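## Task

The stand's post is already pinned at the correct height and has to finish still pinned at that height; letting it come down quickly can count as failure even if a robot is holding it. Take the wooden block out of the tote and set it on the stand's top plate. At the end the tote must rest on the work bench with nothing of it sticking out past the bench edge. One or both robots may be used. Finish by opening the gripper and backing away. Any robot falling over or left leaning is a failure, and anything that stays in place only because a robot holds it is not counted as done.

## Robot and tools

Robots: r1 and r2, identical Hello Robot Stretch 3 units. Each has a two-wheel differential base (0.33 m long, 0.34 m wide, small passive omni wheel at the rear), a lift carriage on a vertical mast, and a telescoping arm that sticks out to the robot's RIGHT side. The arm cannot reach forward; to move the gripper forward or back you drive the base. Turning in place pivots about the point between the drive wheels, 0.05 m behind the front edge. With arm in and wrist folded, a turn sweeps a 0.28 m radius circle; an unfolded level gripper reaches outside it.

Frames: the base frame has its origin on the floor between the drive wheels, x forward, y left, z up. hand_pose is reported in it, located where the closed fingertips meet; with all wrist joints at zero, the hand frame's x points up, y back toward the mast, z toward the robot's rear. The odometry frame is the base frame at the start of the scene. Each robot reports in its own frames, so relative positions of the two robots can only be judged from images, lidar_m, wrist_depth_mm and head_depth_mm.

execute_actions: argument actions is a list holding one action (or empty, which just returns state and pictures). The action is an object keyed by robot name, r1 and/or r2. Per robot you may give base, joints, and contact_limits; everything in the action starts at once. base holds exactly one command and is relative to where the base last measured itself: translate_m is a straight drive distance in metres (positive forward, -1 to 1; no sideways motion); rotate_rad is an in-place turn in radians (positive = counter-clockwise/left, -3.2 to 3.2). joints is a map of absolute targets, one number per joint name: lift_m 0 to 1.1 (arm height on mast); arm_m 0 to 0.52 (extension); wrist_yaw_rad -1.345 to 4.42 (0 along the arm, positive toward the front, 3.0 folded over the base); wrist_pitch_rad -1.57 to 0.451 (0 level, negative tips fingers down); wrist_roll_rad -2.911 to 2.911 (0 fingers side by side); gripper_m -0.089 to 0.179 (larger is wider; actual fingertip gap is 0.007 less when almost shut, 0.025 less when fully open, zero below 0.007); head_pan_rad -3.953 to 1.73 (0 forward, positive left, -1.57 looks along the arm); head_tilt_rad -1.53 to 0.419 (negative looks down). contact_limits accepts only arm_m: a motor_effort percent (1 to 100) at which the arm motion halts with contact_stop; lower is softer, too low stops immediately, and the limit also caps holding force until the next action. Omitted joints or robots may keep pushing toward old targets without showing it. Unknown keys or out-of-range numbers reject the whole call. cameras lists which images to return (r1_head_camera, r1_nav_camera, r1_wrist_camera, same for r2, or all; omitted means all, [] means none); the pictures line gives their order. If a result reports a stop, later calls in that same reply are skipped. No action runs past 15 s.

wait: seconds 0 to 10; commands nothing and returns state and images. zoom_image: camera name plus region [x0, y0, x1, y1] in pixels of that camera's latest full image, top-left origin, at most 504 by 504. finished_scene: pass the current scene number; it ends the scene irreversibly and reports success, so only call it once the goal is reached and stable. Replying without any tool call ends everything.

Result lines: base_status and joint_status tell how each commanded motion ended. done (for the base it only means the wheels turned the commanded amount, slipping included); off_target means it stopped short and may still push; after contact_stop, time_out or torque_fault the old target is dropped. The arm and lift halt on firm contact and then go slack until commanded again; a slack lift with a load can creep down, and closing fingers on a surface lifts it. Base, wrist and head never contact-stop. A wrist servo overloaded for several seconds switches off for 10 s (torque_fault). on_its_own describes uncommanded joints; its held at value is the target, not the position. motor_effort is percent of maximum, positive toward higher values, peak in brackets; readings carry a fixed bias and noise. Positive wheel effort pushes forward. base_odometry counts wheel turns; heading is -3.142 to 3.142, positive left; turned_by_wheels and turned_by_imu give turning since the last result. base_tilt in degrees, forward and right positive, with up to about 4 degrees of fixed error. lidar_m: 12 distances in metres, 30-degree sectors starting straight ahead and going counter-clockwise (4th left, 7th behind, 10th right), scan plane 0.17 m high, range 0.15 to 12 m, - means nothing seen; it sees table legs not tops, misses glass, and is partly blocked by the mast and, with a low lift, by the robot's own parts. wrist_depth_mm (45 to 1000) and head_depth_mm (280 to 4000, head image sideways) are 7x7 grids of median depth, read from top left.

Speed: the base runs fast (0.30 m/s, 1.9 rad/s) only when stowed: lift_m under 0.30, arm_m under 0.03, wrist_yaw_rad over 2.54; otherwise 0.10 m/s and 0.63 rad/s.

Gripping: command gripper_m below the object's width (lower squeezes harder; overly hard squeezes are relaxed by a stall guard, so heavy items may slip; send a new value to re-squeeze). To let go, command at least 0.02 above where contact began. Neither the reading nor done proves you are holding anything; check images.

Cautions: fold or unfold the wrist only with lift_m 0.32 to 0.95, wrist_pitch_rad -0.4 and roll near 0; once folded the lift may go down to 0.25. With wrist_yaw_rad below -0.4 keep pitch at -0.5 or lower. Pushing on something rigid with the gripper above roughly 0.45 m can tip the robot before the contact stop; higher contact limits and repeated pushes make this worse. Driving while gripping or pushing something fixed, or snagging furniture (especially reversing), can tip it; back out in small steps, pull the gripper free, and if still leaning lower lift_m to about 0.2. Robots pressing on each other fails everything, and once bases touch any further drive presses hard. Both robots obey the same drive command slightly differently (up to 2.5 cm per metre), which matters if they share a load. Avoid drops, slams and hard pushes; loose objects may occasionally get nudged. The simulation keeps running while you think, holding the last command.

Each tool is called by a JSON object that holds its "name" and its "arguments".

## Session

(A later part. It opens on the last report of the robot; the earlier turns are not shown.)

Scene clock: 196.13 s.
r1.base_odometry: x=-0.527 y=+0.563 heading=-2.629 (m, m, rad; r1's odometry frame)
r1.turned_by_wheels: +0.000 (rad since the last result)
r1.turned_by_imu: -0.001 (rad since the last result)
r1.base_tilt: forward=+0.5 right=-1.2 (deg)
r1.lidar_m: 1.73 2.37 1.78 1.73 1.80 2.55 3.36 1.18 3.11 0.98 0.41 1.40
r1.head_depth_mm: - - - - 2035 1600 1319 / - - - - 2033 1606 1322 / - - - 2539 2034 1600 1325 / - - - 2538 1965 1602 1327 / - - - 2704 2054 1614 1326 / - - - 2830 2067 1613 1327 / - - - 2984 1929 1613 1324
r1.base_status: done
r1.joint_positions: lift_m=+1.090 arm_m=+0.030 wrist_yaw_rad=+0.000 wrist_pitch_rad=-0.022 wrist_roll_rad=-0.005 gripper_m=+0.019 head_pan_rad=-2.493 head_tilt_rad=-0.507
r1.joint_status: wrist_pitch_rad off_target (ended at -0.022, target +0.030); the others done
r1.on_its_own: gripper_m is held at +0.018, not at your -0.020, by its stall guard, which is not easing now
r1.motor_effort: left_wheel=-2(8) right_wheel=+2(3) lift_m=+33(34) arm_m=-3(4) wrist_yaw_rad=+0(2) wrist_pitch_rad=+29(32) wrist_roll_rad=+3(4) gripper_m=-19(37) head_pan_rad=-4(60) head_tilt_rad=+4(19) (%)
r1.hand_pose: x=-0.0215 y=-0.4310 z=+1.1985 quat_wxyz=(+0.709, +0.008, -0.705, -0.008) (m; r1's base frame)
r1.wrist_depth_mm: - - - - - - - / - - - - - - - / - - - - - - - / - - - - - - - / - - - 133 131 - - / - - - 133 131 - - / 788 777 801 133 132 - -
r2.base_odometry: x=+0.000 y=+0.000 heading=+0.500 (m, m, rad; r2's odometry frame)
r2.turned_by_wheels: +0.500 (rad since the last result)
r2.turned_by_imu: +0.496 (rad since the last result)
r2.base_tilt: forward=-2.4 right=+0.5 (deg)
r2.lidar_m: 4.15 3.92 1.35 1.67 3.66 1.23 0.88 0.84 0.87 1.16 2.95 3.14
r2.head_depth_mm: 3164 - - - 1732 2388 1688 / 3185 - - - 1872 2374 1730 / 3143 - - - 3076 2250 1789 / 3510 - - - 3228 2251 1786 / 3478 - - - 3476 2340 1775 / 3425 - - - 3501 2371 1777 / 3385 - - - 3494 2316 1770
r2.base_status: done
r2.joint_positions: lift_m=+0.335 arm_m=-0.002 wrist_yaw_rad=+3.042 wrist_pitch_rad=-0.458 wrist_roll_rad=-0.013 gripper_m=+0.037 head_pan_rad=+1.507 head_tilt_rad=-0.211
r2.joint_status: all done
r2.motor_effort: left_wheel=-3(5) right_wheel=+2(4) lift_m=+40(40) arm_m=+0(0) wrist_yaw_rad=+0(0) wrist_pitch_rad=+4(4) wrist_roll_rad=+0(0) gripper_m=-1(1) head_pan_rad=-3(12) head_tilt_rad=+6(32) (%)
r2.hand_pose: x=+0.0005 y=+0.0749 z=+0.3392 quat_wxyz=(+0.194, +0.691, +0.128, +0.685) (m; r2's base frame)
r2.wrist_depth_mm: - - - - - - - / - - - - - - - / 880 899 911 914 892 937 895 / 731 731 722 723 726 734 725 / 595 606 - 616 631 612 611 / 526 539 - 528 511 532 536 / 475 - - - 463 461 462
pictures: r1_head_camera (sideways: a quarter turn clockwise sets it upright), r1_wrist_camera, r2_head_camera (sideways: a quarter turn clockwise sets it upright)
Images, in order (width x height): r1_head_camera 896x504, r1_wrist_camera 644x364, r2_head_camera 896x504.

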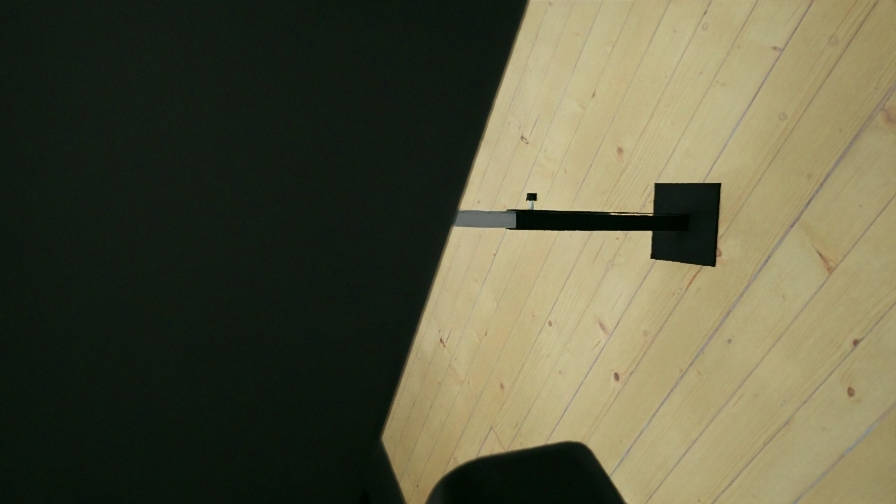

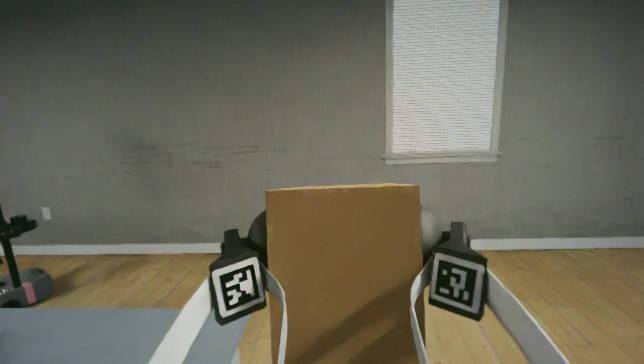

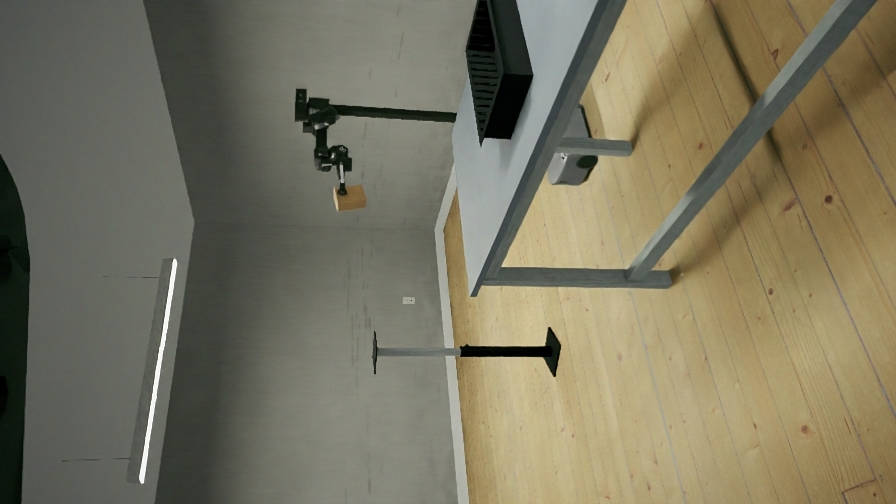

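{"name": "execute_actions", "arguments": {"actions": [{"r1":{"base":{"translate_m":-0.96},"joints":{"lift_m":1.06,"wrist_pitch_rad":0.23,"head_pan_rad":-1.45,"head_tilt_rad":-0.5}}}], "cameras": ["r1_head_camera","r1_nav_camera","r1_wrist_camera","r2_head_camera"]}}

{"name": "zoom_image", "arguments": {"camera": "r2_head_camera", "region": [280, 230, 480, 430]}}

Scene clock: 219.70 s.
r1.base_odometry: x=+0.310 y=+1.034 heading=-2.629 (m, m, rad; r1's odometry frame)
r1.turned_by_wheels: +0.000 (rad since the last result)
r1.turned_by_imu: -0.002 (rad since the last result)
r1.base_tilt: forward=+0.6 right=-1.1 (deg)
r1.lidar_m: 1.26 2.42 1.81 1.75 1.85 2.48 2.41 2.53 3.09 0.64 3.15 1.27
r1.head_depth_mm: 2533 2677 - - - - 1319 / 2539 2715 - - - - 1322 / 2592 2807 - 2475 2047 1562 1221 / 2651 2841 3148 2833 2034 1608 1327 / 2677 2946 3199 2828 2060 1611 1326 / 2729 2974 3283 2860 2055 1626 1325 / 2756 3002 3306 2853 2067 1619 1329
r1.base_status: done
r1.joint_positions: lift_m=+1.060 arm_m=+0.030 wrist_yaw_rad=+0.000 wrist_pitch_rad=+0.175 wrist_roll_rad=-0.005 gripper_m=+0.019 head_pan_rad=-1.457 head_tilt_rad=-0.507
r1.joint_status: wrist_pitch_rad off_target (ended at +0.175, target +0.230); the others done
r1.on_its_own: gripper_m is held at +0.018, not at your -0.020, by its stall guard, which is not easing now
r1.motor_effort: left_wheel=-2(7) right_wheel=+2(3) lift_m=+19(29) arm_m=-3(4) wrist_yaw_rad=+0(0) wrist_pitch_rad=+31(33) wrist_roll_rad=+3(3) gripper_m=-20(20) head_pan_rad=+5(60) head_tilt_rad=+3(3) (%)
r1.hand_pose: x=-0.0214 y=-0.4318 z=+1.2199 quat_wxyz=(+0.707, -0.062, -0.702, +0.061) (m; r1's base frame)
r1.wrist_depth_mm: - - - - - - - / - - - - - - - / - - - - - - - / - - - - - - - / - - - 133 131 - - / - - - 133 131 - - / - - - 133 132 - -
r2.base_odometry: x=+0.000 y=+0.000 heading=+0.500 (m, m, rad; r2's odometry frame)
r2.turned_by_wheels: +0.000 (rad since the last result)
r2.turned_by_imu: +0.001 (rad since the last result)
r2.base_tilt: forward=-2.4 right=+0.5 (deg)
r2.lidar_m: 4.13 3.92 1.35 1.66 3.68 1.23 0.88 0.84 0.87 1.16 2.96 3.15
r2.head_depth_mm: 3194 - - - 1751 2408 1697 / 3200 - - - 1879 2386 1724 / 3195 - - - 3092 2225 1774 / 3476 - - - 3304 2301 1779 / 3491 - - - 3468 2367 1777 / 3398 - - - 3454 2319 1767 / 3380 - - - 3487 2312 1755
r2.base_status: not commanded
r2.joint_positions: lift_m=+0.335 arm_m=-0.002 wrist_yaw_rad=+3.042 wrist_pitch_rad=-0.458 wrist_roll_rad=-0.013 gripper_m=+0.037 head_pan_rad=+1.507 head_tilt_rad=-0.211
r2.joint_status: not commanded
r2.motor_effort: left_wheel=-2(2) right_wheel=+2(2) lift_m=+40(40) arm_m=-1(0) wrist_yaw_rad=+0(0) wrist_pitch_rad=+4(4) wrist_roll_rad=+0(0) gripper_m=+0(1) head_pan_rad=-2(2) head_tilt_rad=+6(6) (%)
r2.hand_pose: x=+0.0005 y=+0.0749 z=+0.3392 quat_wxyz=(+0.194, +0.691, +0.128, +0.685) (m; r2's base frame)
r2.wrist_depth_mm: - - - - - - - / - - - - - - - / 890 879 889 896 906 892 914 / 719 720 740 734 727 717 734 / 611 606 - 604 610 611 607 / 526 537 - 536 506 523 520 / 465 - - - 459 457 458
pictures: r1_head_camera (sideways: a quarter turn clockwise sets it upright), r1_nav_camera (sideways: a quarter turn counterclockwise sets it upright), r1_wrist_camera, r2_head_camera (sideways: a quarter turn clockwise sets it upright)
Images, in order (width x height): r1_head_camera 896x504, r1_nav_camera 672x504, r1_wrist_camera 644x364, r2_head_camera 896x504.

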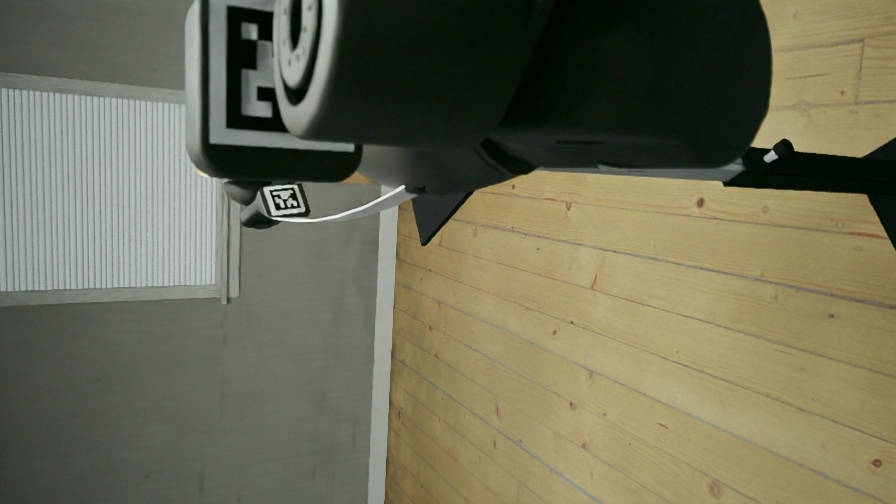

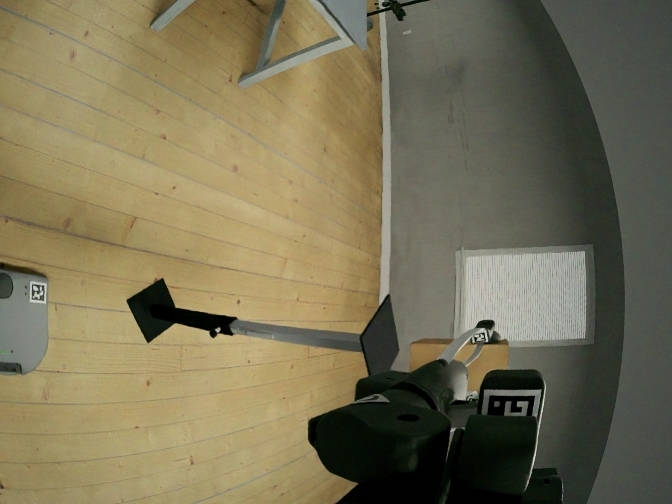

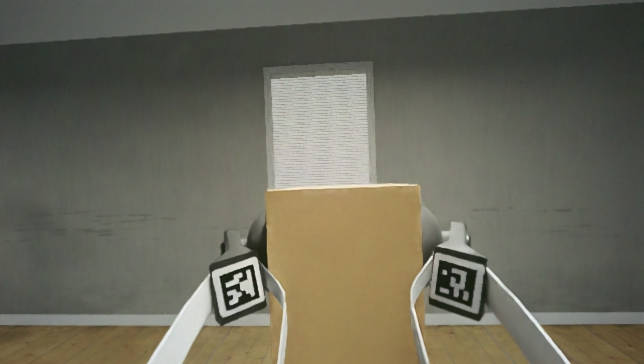

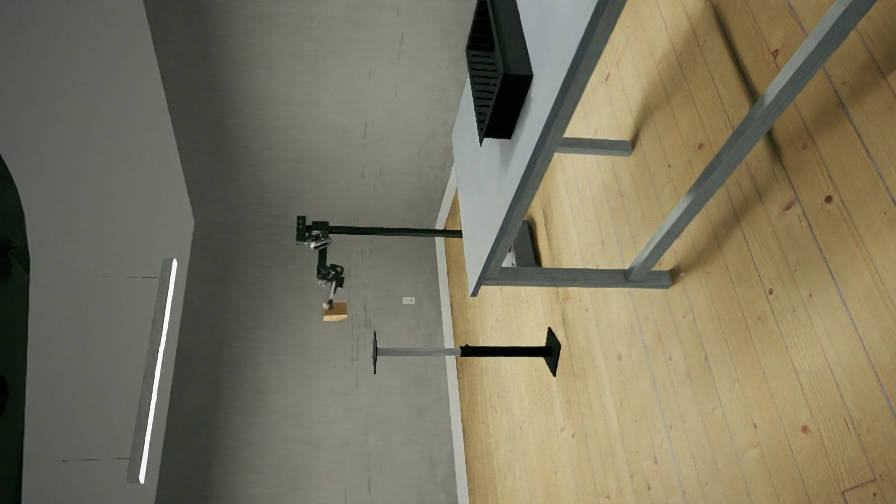

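Region (280, 230, 480, 430) of r2_head_camera's 896x504 image, scaled by 2.520, with more detail than that image has.

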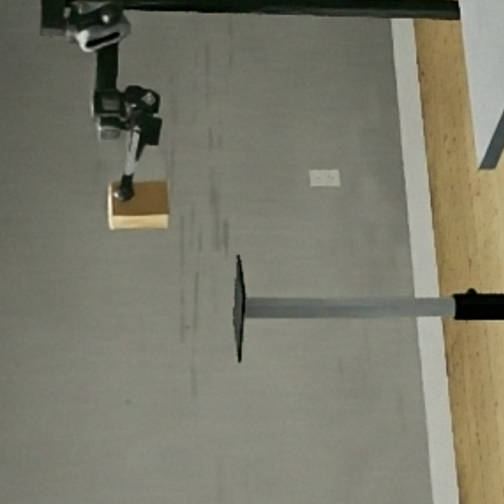

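{"name": "execute_actions", "arguments": {"actions": [{"r1":{"joints":{"lift_m":0.97,"arm_m":0.23}}}], "cameras": ["r1_head_camera","r1_nav_camera","r2_head_camera"]}}

{"name": "zoom_image", "arguments": {"camera": "r2_head_camera", "region": [310, 280, 430, 400]}}

Scene clock: 228.93 s.
r1.base_odometry: x=+0.310 y=+1.034 heading=-2.629 (m, m, rad; r1's odometry frame)
r1.turned_by_wheels: +0.000 (rad since the last result)
r1.turned_by_imu: -0.001 (rad since the last result)
r1.base_tilt: forward=+0.6 right=-1.2 (deg)
r1.lidar_m: 1.27 2.41 1.81 1.76 1.84 2.48 2.41 2.53 3.10 0.64 3.15 1.27
r1.head_depth_mm: 2534 2742 2919 - 1922 1604 1320 / 2579 2774 2942 - 1949 1599 1328 / 2596 2867 3030 2453 1937 927 1227 / 2630 2873 3126 2810 2055 1609 1323 / 2668 2935 3189 2849 2053 1603 1329 / 2718 2965 3267 2836 2063 1610 1324 / 2754 3004 3317 2868 2055 1615 1329
r1.base_status: not commanded
r1.joint_positions: lift_m=+0.970 arm_m=+0.230 wrist_yaw_rad=+0.000 wrist_pitch_rad=+0.177 wrist_roll_rad=-0.005 gripper_m=+0.019 head_pan_rad=-1.457 head_tilt_rad=-0.507
r1.joint_status: all done
r1.on_its_own: gripper_m is held at +0.018, not at your -0.020, by its stall guard, which is not easing now
r1.motor_effort: left_wheel=-2(2) right_wheel=+2(2) lift_m=+19(19) arm_m=+4(5) wrist_yaw_rad=+0(0) wrist_pitch_rad=+30(30) wrist_roll_rad=+3(3) gripper_m=-19(20) head_pan_rad=+5(5) head_tilt_rad=+4(4) (%)
r1.hand_pose: x=-0.0214 y=-0.6311 z=+1.1303 quat_wxyz=(+0.706, -0.062, -0.702, +0.062) (m; r1's base frame)
r1.wrist_depth_mm: - - - - - - - / - - - - - - - / - - - - - - - / - - - - - - - / - - - 133 131 - - / - - - 133 131 - - / - - - 133 132 - -
r2.base_odometry: x=+0.000 y=+0.000 heading=+0.500 (m, m, rad; r2's odometry frame)
r2.turned_by_wheels: +0.000 (rad since the last result)
r2.turned_by_imu: +0.000 (rad since the last result)
r2.base_tilt: forward=-2.4 right=+0.5 (deg)
r2.lidar_m: 4.12 3.92 1.35 1.67 3.67 1.23 0.88 0.84 0.86 1.16 2.95 3.14
r2.head_depth_mm: 3196 - - - 1751 2409 1684 / 3129 - - - 1888 2379 1720 / 3217 - - - 3066 2277 1775 / 3452 - - - 3348 2272 1772 / 3451 - - - 3448 2329 1772 / 3430 - - - 3452 2354 1776 / 3464 - - - 3478 2362 1751
r2.base_status: not commanded
r2.joint_positions: lift_m=+0.335 arm_m=-0.002 wrist_yaw_rad=+3.042 wrist_pitch_rad=-0.458 wrist_roll_rad=-0.013 gripper_m=+0.037 head_pan_rad=+1.507 head_tilt_rad=-0.211
r2.joint_status: not commanded
r2.motor_effort: left_wheel=-3(2) right_wheel=+3(2) lift_m=+40(40) arm_m=+0(0) wrist_yaw_rad=+0(1) wrist_pitch_rad=+5(5) wrist_roll_rad=+1(0) gripper_m=-1(0) head_pan_rad=-2(3) head_tilt_rad=+6(7) (%)
r2.hand_pose: x=+0.0005 y=+0.0749 z=+0.3392 quat_wxyz=(+0.194, +0.691, +0.128, +0.685) (m; r2's base frame)
r2.wrist_depth_mm: - - - - - - - / - - - - - - - / 896 882 872 866 926 896 917 / 728 710 733 727 732 733 748 / 599 613 - 618 609 605 611 / 520 525 - 545 509 531 524 / 470 - - - 461 462 459
pictures: r1_head_camera (sideways: a quarter turn clockwise sets it upright), r1_nav_camera (sideways: a quarter turn counterclockwise sets it upright), r2_head_camera (sideways: a quarter turn clockwise sets it upright)
Images, in order (width x height): r1_head_camera 896x504, r1_nav_camera 672x504, r2_head_camera 896x504.

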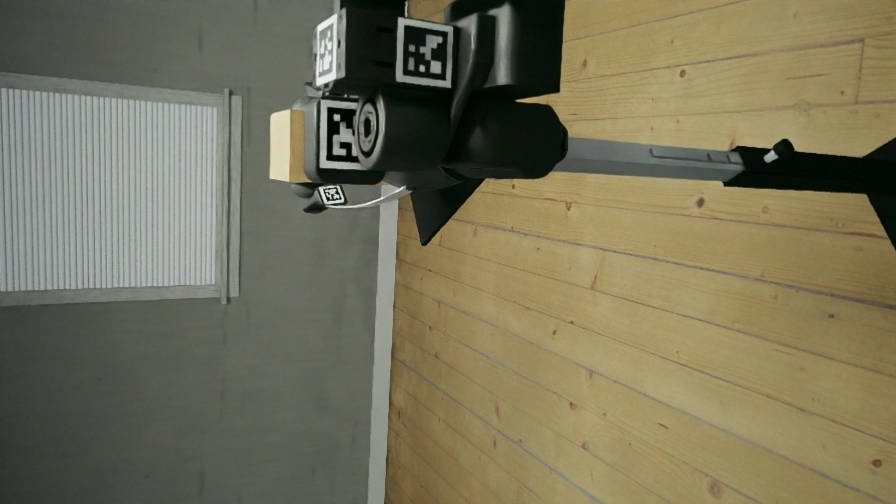

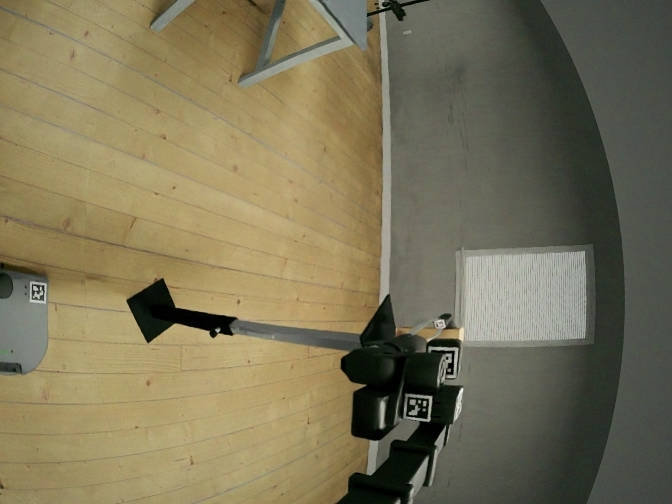

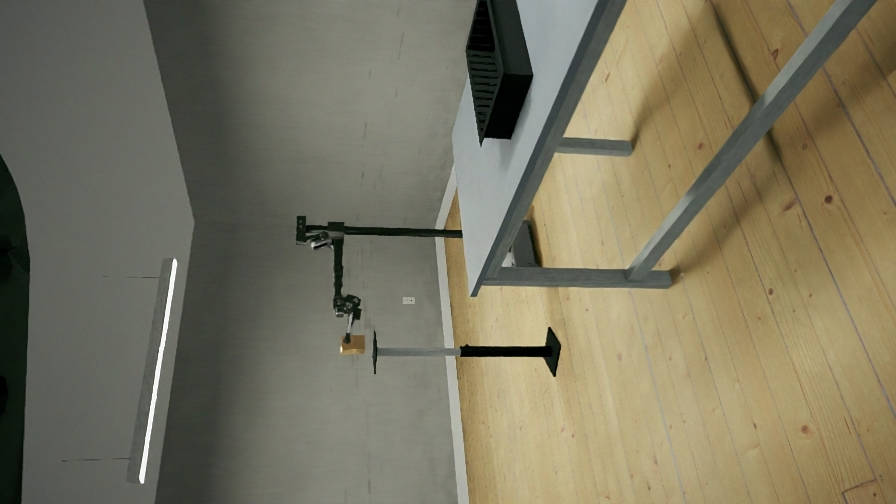

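Region (310, 280, 430, 400) of r2_head_camera's 896x504 image, scaled by 4.200, with more detail than that image has.

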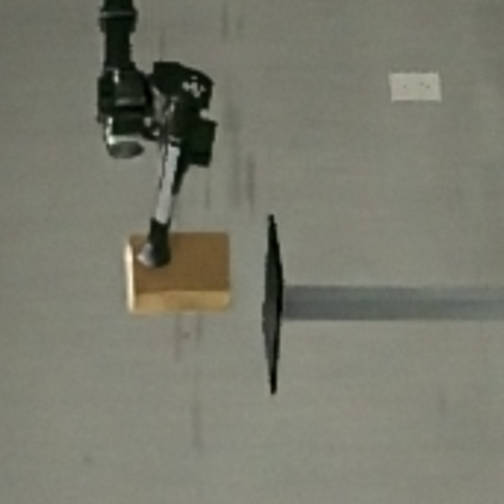

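{"name": "execute_actions", "arguments": {"actions": [{"r1":{"base":{"translate_m":-0.017},"joints":{"lift_m":0.935,"arm_m":0.257}}}], "cameras": ["r2_head_camera"]}}

{"name": "zoom_image", "arguments": {"camera": "r2_head_camera", "region": [310, 280, 430, 400]}}

Scene clock: 239.10 s.
r1.base_odometry: x=+0.325 y=+1.042 heading=-2.629 (m, m, rad; r1's odometry frame)
r1.turned_by_wheels: +0.000 (rad since the last result)
r1.turned_by_imu: -0.001 (rad since the last result)
r1.base_tilt: forward=+0.6 right=-1.2 (deg)
r1.lidar_m: 1.28 2.41 1.81 1.76 1.84 2.46 2.40 2.51 3.09 0.64 3.14 1.29
r1.head_depth_mm: 2548 2746 3003 - 1896 1611 1327 / 2561 2788 2953 - 1892 1600 1317 / 2610 2835 2989 749 1882 1470 1221 / 2657 2859 3204 2679 2061 1604 1325 / 2696 2907 3236 2841 2055 1615 1326 / 2715 2995 3226 2858 2067 1615 1325 / 2748 2999 3288 2842 2071 1619 1328
r1.base_status: done
r1.joint_positions: lift_m=+0.935 arm_m=+0.257 wrist_yaw_rad=+0.000 wrist_pitch_rad=+0.177 wrist_roll_rad=-0.005 gripper_m=+0.019 head_pan_rad=-1.457 head_tilt_rad=-0.507
r1.joint_status: all done
r1.on_its_own: gripper_m is held at +0.018, not at your -0.020, by its stall guard, which is not easing now
r1.motor_effort: left_wheel=-1(7) right_wheel=+1(4) lift_m=+18(19) arm_m=+4(4) wrist_yaw_rad=+0(0) wrist_pitch_rad=+29(30) wrist_roll_rad=+3(3) gripper_m=-20(20) head_pan_rad=+4(6) head_tilt_rad=+3(3) (%)
r1.hand_pose: x=-0.0214 y=-0.6581 z=+1.0954 quat_wxyz=(+0.706, -0.062, -0.702, +0.062) (m; r1's base frame)
r1.wrist_depth_mm: - - - - - - - / - - - - - - - / - - - - - - - / - - - - - - - / - - - 132 131 - - / - - - 132 131 - - / - - - 133 132 - -
r2.base_odometry: x=+0.000 y=+0.000 heading=+0.500 (m, m, rad; r2's odometry frame)
r2.turned_by_wheels: +0.000 (rad since the last result)
r2.turned_by_imu: +0.000 (rad since the last result)
r2.base_tilt: forward=-2.4 right=+0.5 (deg)
r2.lidar_m: 4.12 3.92 1.35 1.66 3.67 1.23 0.88 0.84 0.87 1.17 2.96 3.14
r2.head_depth_mm: 3059 - - - 1731 2405 1689 / 3174 - - - 1858 2371 1733 / 3207 - - - 3071 2249 1781 / 3435 - - - 3307 2284 1785 / 3489 - - - 3477 2335 1767 / 3401 - - - 3464 2334 1764 / 3377 - - - 3472 2310 1770
r2.base_status: not commanded
r2.joint_positions: lift_m=+0.335 arm_m=-0.002 wrist_yaw_rad=+3.042 wrist_pitch_rad=-0.458 wrist_roll_rad=-0.013 gripper_m=+0.037 head_pan_rad=+1.507 head_tilt_rad=-0.211
r2.joint_status: not commanded
r2.motor_effort: left_wheel=-2(2) right_wheel=+2(2) lift_m=+39(40) arm_m=+0(0) wrist_yaw_rad=+0(0) wrist_pitch_rad=+4(4) wrist_roll_rad=+0(0) gripper_m=+0(1) head_pan_rad=-3(3) head_tilt_rad=+5(5) (%)
r2.hand_pose: x=+0.0005 y=+0.0749 z=+0.3392 quat_wxyz=(+0.194, +0.691, +0.128, +0.685) (m; r2's base frame)
r2.wrist_depth_mm: - - - - - - - / - - - - - - - / 888 879 879 895 906 889 890 / 716 723 709 720 710 724 724 / 606 615 - 611 628 619 619 / 513 542 - 534 511 528 526 / 474 - - - 453 461 459
pictures: r2_head_camera (sideways: a quarter turn clockwise sets it upright)
Images, in order (width x height): r2_head_camera 896x504.

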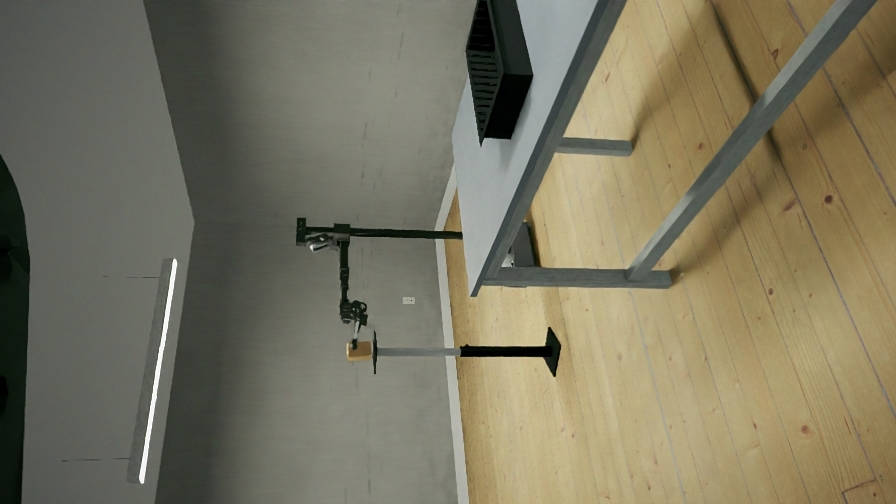

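Region (310, 280, 430, 400) of r2_head_camera's 896x504 image, scaled by 4.200, with more detail than that image has.

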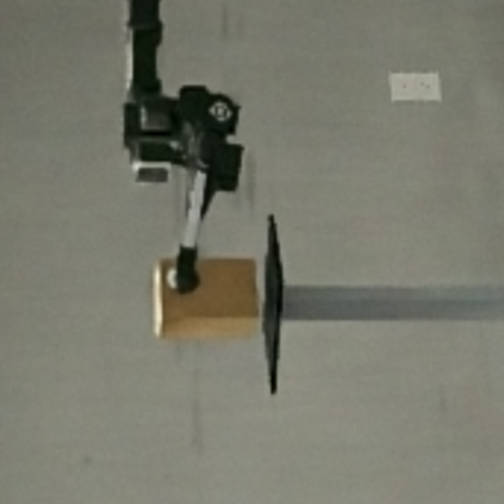

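{"name": "execute_actions", "arguments": {"actions": [{"r1":{"joints":{"lift_m":0.915}}}], "cameras": ["r2_head_camera"]}}

{"name": "zoom_image", "arguments": {"camera": "r2_head_camera", "region": [310, 280, 430, 400]}}

Scene clock: 244.33 s.
r1.base_odometry: x=+0.325 y=+1.042 heading=-2.629 (m, m, rad; r1's odometry frame)
r1.turned_by_wheels: +0.000 (rad since the last result)
r1.turned_by_imu: -0.001 (rad since the last result)
r1.base_tilt: forward=+0.5 right=-1.1 (deg)
r1.lidar_m: 1.28 2.41 1.81 1.76 1.84 2.47 2.38 2.51 3.08 0.64 3.15 1.29
r1.head_depth_mm: 2551 2746 2999 - 1906 1606 1321 / 2579 2771 3004 - 1869 1599 1325 / 2583 2840 3023 749 1896 1472 1220 / 2638 2862 3125 2696 2048 1605 1324 / 2671 2933 3205 2853 2039 1616 1330 / 2717 2979 3256 2842 2060 1611 1333 / 2756 3030 3300 2857 2053 1616 1331
r1.base_status: not commanded
r1.joint_positions: lift_m=+0.915 arm_m=+0.257 wrist_yaw_rad=+0.000 wrist_pitch_rad=+0.184 wrist_roll_rad=-0.005 gripper_m=+0.019 head_pan_rad=-1.457 head_tilt_rad=-0.507
r1.joint_status: all done
r1.on_its_own: gripper_m is held at +0.018, not at your -0.020, by its stall guard, which is not easing now
r1.motor_effort: left_wheel=-2(1) right_wheel=+1(1) lift_m=+18(19) arm_m=+4(4) wrist_yaw_rad=+0(0) wrist_pitch_rad=+25(29) wrist_roll_rad=+4(3) gripper_m=-20(20) head_pan_rad=+6(5) head_tilt_rad=+3(4) (%)
r1.hand_pose: x=-0.0214 y=-0.6580 z=+1.0773 quat_wxyz=(+0.706, -0.065, -0.702, +0.065) (m; r1's base frame)
r1.wrist_depth_mm: - - - - - - - / - - - - - - - / - - - - - - - / - - - - - - - / - - - 132 131 - - / - - - 133 131 - - / - - - 133 131 - -
r2.base_odometry: x=+0.000 y=+0.000 heading=+0.500 (m, m, rad; r2's odometry frame)
r2.turned_by_wheels: +0.000 (rad since the last result)
r2.turned_by_imu: +0.000 (rad since the last result)
r2.base_tilt: forward=-2.3 right=+0.6 (deg)
r2.lidar_m: 4.12 3.91 1.34 1.66 3.66 1.23 0.88 0.84 0.86 1.16 2.95 3.15
r2.head_depth_mm: 3143 - - - 1737 2374 1678 / 3178 - - - 1865 2359 1728 / 3216 - - - 3099 2261 1779 / 3505 - - - 3277 2263 1774 / 3545 - - - 3476 2332 1751 / 3450 - - - 3467 2326 1764 / 3458 - - - 3504 2320 1744
r2.base_status: not commanded
r2.joint_positions: lift_m=+0.335 arm_m=-0.002 wrist_yaw_rad=+3.042 wrist_pitch_rad=-0.458 wrist_roll_rad=-0.013 gripper_m=+0.037 head_pan_rad=+1.507 head_tilt_rad=-0.211
r2.joint_status: not commanded
r2.motor_effort: left_wheel=-2(2) right_wheel=+2(2) lift_m=+40(41) arm_m=+0(0) wrist_yaw_rad=-1(0) wrist_pitch_rad=+4(4) wrist_roll_rad=+0(0) gripper_m=-1(1) head_pan_rad=-2(2) head_tilt_rad=+6(6) (%)
r2.hand_pose: x=+0.0005 y=+0.0749 z=+0.3392 quat_wxyz=(+0.194, +0.691, +0.128, +0.685) (m; r2's base frame)
r2.wrist_depth_mm: - - - - - - - / - - - - - - - / 899 927 886 900 897 905 883 / 718 725 709 739 722 744 738 / 597 600 - 600 620 620 616 / 522 534 - 541 507 532 533 / 472 - - - 461 461 460
pictures: r2_head_camera (sideways: a quarter turn clockwise sets it upright)
Images, in order (width x height): r2_head_camera 896x504.

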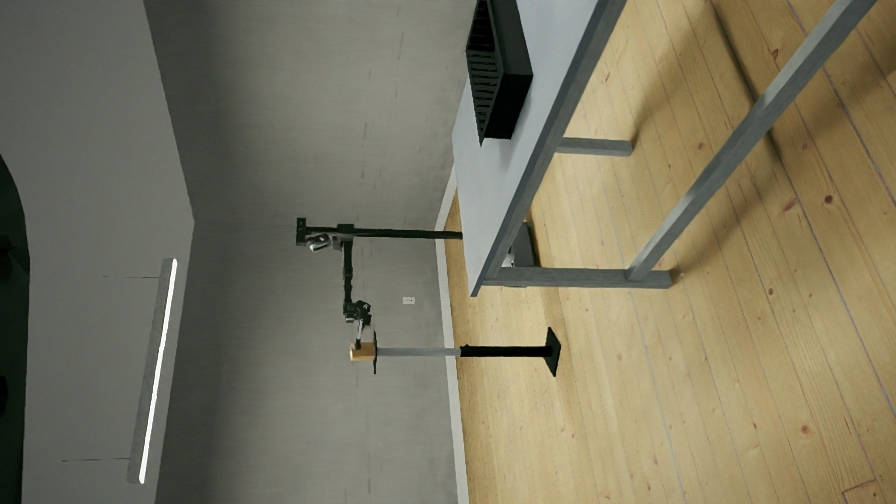

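Region (310, 280, 430, 400) of r2_head_camera's 896x504 image, scaled by 4.200, with more detail than that image has.

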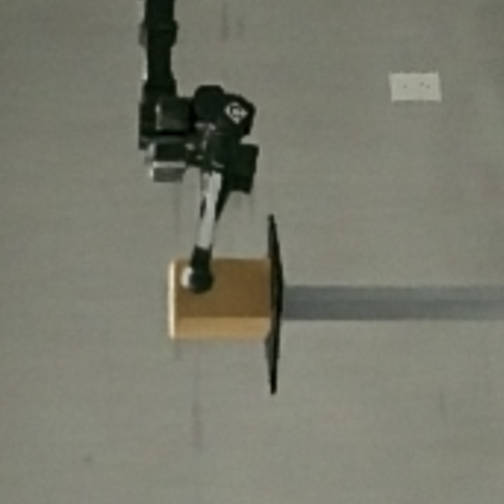

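Touching. Release and retract.

{"name": "execute_actions", "arguments": {"actions": [{"r1":{"joints":{"lift_m":0.911,"gripper_m":0.12}}}], "cameras": []}}

{"name": "execute_actions", "arguments": {"actions": [{"r1":{"joints":{"arm_m":0.0}}}], "cameras": []}}

{"name": "execute_actions", "arguments": {"actions": [{"r1":{"base":{"translate_m":-0.3},"joints":{"head_pan_rad":-1.1}}}], "cameras": ["r1_head_camera","r2_head_camera"]}}

Scene clock: 252.50 s.
r1.base_odometry: x=+0.325 y=+1.042 heading=-2.629 (m, m, rad; r1's odometry frame)
r1.turned_by_wheels: +0.000 (rad since the last result)
r1.turned_by_imu: -0.001 (rad since the last result)
r1.base_tilt: forward=+0.6 right=-1.1 (deg)
r1.lidar_m: 1.28 2.41 1.81 1.76 1.84 2.46 2.39 2.51 3.08 0.64 3.15 1.28
r1.head_depth_mm: 2534 2772 3002 3141 - 1604 1325 / 2566 2782 2986 - 1831 1603 1318 / 2603 2830 2990 730 1904 1470 1219 / 2628 2882 3160 2678 2044 1615 1325 / 2674 2930 3225 2827 2054 1615 1326 / 2716 2947 3310 2846 2063 1607 1331 / 2739 2987 3321 2860 2061 1609 1336
r1.base_status: not commanded
r1.joint_positions: lift_m=+0.911 arm_m=+0.257 wrist_yaw_rad=+0.000 wrist_pitch_rad=+0.206 wrist_roll_rad=-0.004 gripper_m=+0.120 head_pan_rad=-1.457 head_tilt_rad=-0.507
r1.joint_status: all done
r1.motor_effort: left_wheel=-2(2) right_wheel=+1(1) lift_m=+17(17) arm_m=+4(4) wrist_yaw_rad=+0(0) wrist_pitch_rad=+13(25) wrist_roll_rad=+3(3) gripper_m=+1(87) head_pan_rad=+5(5) head_tilt_rad=+3(3) (%)
r1.hand_pose: x=-0.0214 y=-0.6574 z=+1.0790 quat_wxyz=(+0.705, -0.073, -0.702, +0.072) (m; r1's base frame)
r1.wrist_depth_mm: - - - - - - - / - - - - - - - / - - - - - - - / - - - - - - - / - - - 133 131 - - / - - - 133 131 - - / - - - 133 131 - -
r2.base_odometry: x=+0.000 y=+0.000 heading=+0.500 (m, m, rad; r2's odometry frame)
r2.turned_by_wheels: +0.000 (rad since the last result)
r2.turned_by_imu: +0.000 (rad since the last result)
r2.base_tilt: forward=-2.3 right=+0.5 (deg)
r2.lidar_m: 4.13 3.93 1.35 1.67 3.67 1.23 0.88 0.84 0.87 1.16 2.95 3.15
r2.head_depth_mm: 3130 - - - 1744 2378 1685 / 3153 - - - 1873 2375 1724 / 3254 - - - 3155 2268 1769 / 3482 - - - 3298 2292 1766 / 3512 - - - 3499 2349 1767 / 3443 - - - 3480 2295 1761 / 3486 - - - 3426 2322 1773
r2.base_status: not commanded
r2.joint_positions: lift_m=+0.335 arm_m=-0.002 wrist_yaw_rad=+3.042 wrist_pitch_rad=-0.458 wrist_roll_rad=-0.013 gripper_m=+0.037 head_pan_rad=+1.507 head_tilt_rad=-0.211
r2.joint_status: not commanded
r2.motor_effort: left_wheel=-2(2) right_wheel=+2(2) lift_m=+40(40) arm_m=+0(0) wrist_yaw_rad=+0(1) wrist_pitch_rad=+4(4) wrist_roll_rad=+0(0) gripper_m=-1(1) head_pan_rad=-3(3) head_tilt_rad=+5(7) (%)
r2.hand_pose: x=+0.0005 y=+0.0749 z=+0.3392 quat_wxyz=(+0.194, +0.691, +0.128, +0.685) (m; r2's base frame)
r2.wrist_depth_mm: - - - - - - - / - - - - - - - / 890 875 890 914 897 921 894 / 727 712 733 735 728 736 719 / 610 622 - 607 621 606 610 / 521 532 - 534 516 525 523 / 468 - - - 458 458 461
pictures: none
No camera images: the call's "cameras" was empty. Leave "cameras" out to get every camera's image.

Scene clock: 255.60 s.
r1.base_odometry: x=+0.325 y=+1.042 heading=-2.629 (m, m, rad; r1's odometry frame)
r1.turned_by_wheels: +0.000 (rad since the last result)
r1.turned_by_imu: +0.000 (rad since the last result)
r1.base_tilt: forward=+0.5 right=-1.2 (deg)
r1.lidar_m: 1.28 2.41 1.81 1.76 1.84 2.46 2.40 2.51 3.08 0.64 3.15 1.28
r1.head_depth_mm: 2521 2758 2980 2891 1960 1594 1397 / 2557 2769 2970 2445 2081 - - / 2587 2832 3002 647 810 - 1293 / 2639 2851 3164 2820 2013 1612 1322 / 2686 2884 3163 2816 2061 1605 1329 / 2683 2987 3248 2838 2061 1611 1332 / 2737 3046 3315 2862 2063 1613 1333
r1.base_status: not commanded
r1.joint_positions: lift_m=+0.911 arm_m=+0.003 wrist_yaw_rad=+0.000 wrist_pitch_rad=+0.208 wrist_roll_rad=-0.004 gripper_m=+0.120 head_pan_rad=-1.457 head_tilt_rad=-0.507
r1.joint_status: all done
joint sent to its limit — the command would take r1.arm_m past its lower limit, so that joint was sent only as far as its limit.
r1.motor_effort: left_wheel=-2(2) right_wheel=+1(1) lift_m=+18(18) arm_m=-4(4) wrist_yaw_rad=+0(0) wrist_pitch_rad=+12(13) wrist_roll_rad=+3(3) gripper_m=+1(1) head_pan_rad=+5(5) head_tilt_rad=+3(3) (%)
r1.hand_pose: x=-0.0214 y=-0.4040 z=+1.0793 quat_wxyz=(+0.705, -0.073, -0.702, +0.073) (m; r1's base frame)
r1.wrist_depth_mm: - - - - - - - / - - - - - - - / - - - - - - - / - - - - - - - / - - - 388 - - - / - - - 382 - - - / - - - - - - -
r2.base_odometry: x=+0.000 y=+0.000 heading=+0.500 (m, m, rad; r2's odometry frame)
r2.turned_by_wheels: +0.000 (rad since the last result)
r2.turned_by_imu: +0.000 (rad since the last result)
r2.base_tilt: forward=-2.4 right=+0.6 (deg)
r2.lidar_m: 4.11 3.92 1.35 1.67 3.65 1.23 0.88 0.84 0.86 1.16 2.96 3.15
r2.head_depth_mm: 3135 - - - 1729 2375 1685 / 3204 - - - 1890 2398 1738 / 3204 - - - 3103 2268 1769 / 3543 - - - 3255 2287 1771 / 3498 - - - 3544 2310 1776 / 3404 - - - 3421 2303 1765 / 3381 - - - 3424 2327 1777
r2.base_status: not commanded
r2.joint_positions: lift_m=+0.335 arm_m=-0.002 wrist_yaw_rad=+3.042 wrist_pitch_rad=-0.458 wrist_roll_rad=-0.013 gripper_m=+0.037 head_pan_rad=+1.507 head_tilt_rad=-0.211
r2.joint_status: not commanded
r2.motor_effort: left_wheel=-2(2) right_wheel=+2(2) lift_m=+40(40) arm_m=+0(0) wrist_yaw_rad=+1(1) wrist_pitch_rad=+4(4) wrist_roll_rad=+0(0) gripper_m=-1(1) head_pan_rad=-3(2) head_tilt_rad=+6(6) (%)
r2.hand_pose: x=+0.0005 y=+0.0749 z=+0.3392 quat_wxyz=(+0.194, +0.691, +0.128, +0.685) (m; r2's base frame)
r2.wrist_depth_mm: - - - - - - - / - - - - - - - / 896 911 876 891 915 888 908 / 720 706 714 731 720 726 724 / 596 613 - 609 620 610 602 / 521 541 - 533 518 528 530 / 467 - - - 456 466 468
pictures: none
No camera images: the call's "cameras" was empty. Leave "cameras" out to get every camera's image.

Scene clock: 259.83 s.
r1.base_odometry: x=+0.586 y=+1.189 heading=-2.629 (m, m, rad; r1's odometry frame)
r1.turned_by_wheels: +0.000 (rad since the last result)
r1.turned_by_imu: -0.001 (rad since the last result)
r1.base_tilt: forward=+0.5 right=-1.2 (deg)
r1.lidar_m: 1.57 2.43 1.82 1.77 1.85 2.15 2.10 2.19 3.05 2.99 0.70 1.79
r1.head_depth_mm: 2548 2728 3004 2797 1961 1608 1321 / 2679 2907 3163 2808 2049 1614 1321 / 2818 3049 3223 763 1972 1566 1290 / 2963 3228 3492 797 1982 1561 1286 / 3114 3432 3773 2839 2055 1613 1328 / 3333 3636 3903 2842 2061 1611 1332 / 3568 3834 - 2840 2063 1618 1340
r1.base_status: done
r1.joint_positions: lift_m=+0.911 arm_m=+0.003 wrist_yaw_rad=+0.000 wrist_pitch_rad=+0.208 wrist_roll_rad=-0.004 gripper_m=+0.120 head_pan_rad=-1.107 head_tilt_rad=-0.507
r1.joint_status: all done
r1.motor_effort: left_wheel=-2(5) right_wheel=+2(3) lift_m=+17(17) arm_m=-3(4) wrist_yaw_rad=+0(0) wrist_pitch_rad=+13(13) wrist_roll_rad=+3(3) gripper_m=+0(1) head_pan_rad=+5(36) head_tilt_rad=+3(3) (%)
r1.hand_pose: x=-0.0214 y=-0.4040 z=+1.0793 quat_wxyz=(+0.705, -0.073, -0.702, +0.073) (m; r1's base frame)
r1.wrist_depth_mm: - - - - - - - / - - - - - - - / - - - - - - - / - - - - - - - / - 453 - - - - - / 410 403 - - - - - / - - - - - - -
r2.base_odometry: x=+0.000 y=+0.000 heading=+0.500 (m, m, rad; r2's odometry frame)
r2.turned_by_wheels: +0.000 (rad since the last result)
r2.turned_by_imu: +0.000 (rad since the last result)
r2.base_tilt: forward=-2.4 right=+0.5 (deg)
r2.lidar_m: 4.14 3.91 1.35 1.66 3.69 1.23 0.88 0.84 0.87 1.16 2.96 3.14
r2.head_depth_mm: 3171 - - - 1726 2383 1679 / 3211 - - - 1875 2382 1723 / 3253 - - - 3119 2275 1776 / 3473 - - - 3294 2298 1772 / 3510 - - - 3527 2327 1764 / 3355 - - - 3530 2319 1774 / 3482 - - - 3464 2314 1773
r2.base_status: not commanded
r2.joint_positions: lift_m=+0.335 arm_m=-0.002 wrist_yaw_rad=+3.042 wrist_pitch_rad=-0.458 wrist_roll_rad=-0.013 gripper_m=+0.037 head_pan_rad=+1.507 head_tilt_rad=-0.211
r2.joint_status: not commanded
r2.motor_effort: left_wheel=-2(2) right_wheel=+2(2) lift_m=+40(40) arm_m=+0(0) wrist_yaw_rad=-1(1) wrist_pitch_rad=+4(4) wrist_roll_rad=+0(0) gripper_m=-1(0) head_pan_rad=-2(3) head_tilt_rad=+6(6) (%)
r2.hand_pose: x=+0.0005 y=+0.0749 z=+0.3392 quat_wxyz=(+0.194, +0.691, +0.128, +0.685) (m; r2's base frame)
r2.wrist_depth_mm: - - - - - - - / - - - - - - - / 893 894 936 877 912 907 889 / 708 728 721 730 725 722 732 / 608 610 - 617 619 604 613 / 521 546 - 537 506 523 526 / 466 - - - 461 466 455
pictures: r1_head_camera (sideways: a quarter turn clockwise sets it upright), r2_head_camera (sideways: a quarter turn clockwise sets it upright)
Images, in order (width x height): r1_head_camera 896x504, r2_head_camera 896x504.

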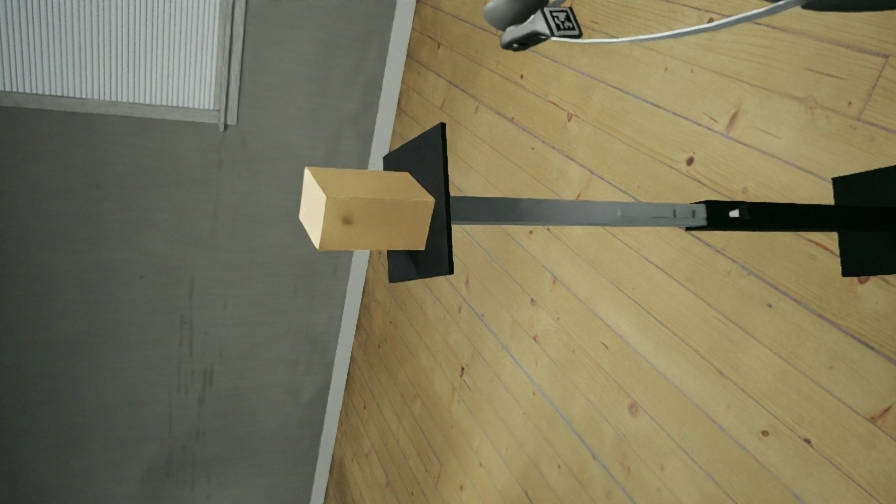

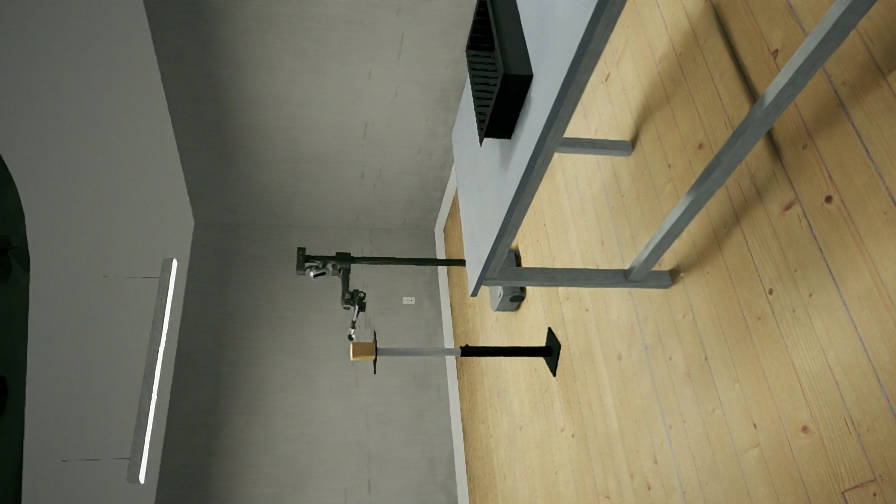

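{"name": "finished_scene", "arguments": {"scene": 1}}

The scene is finished: the task was done.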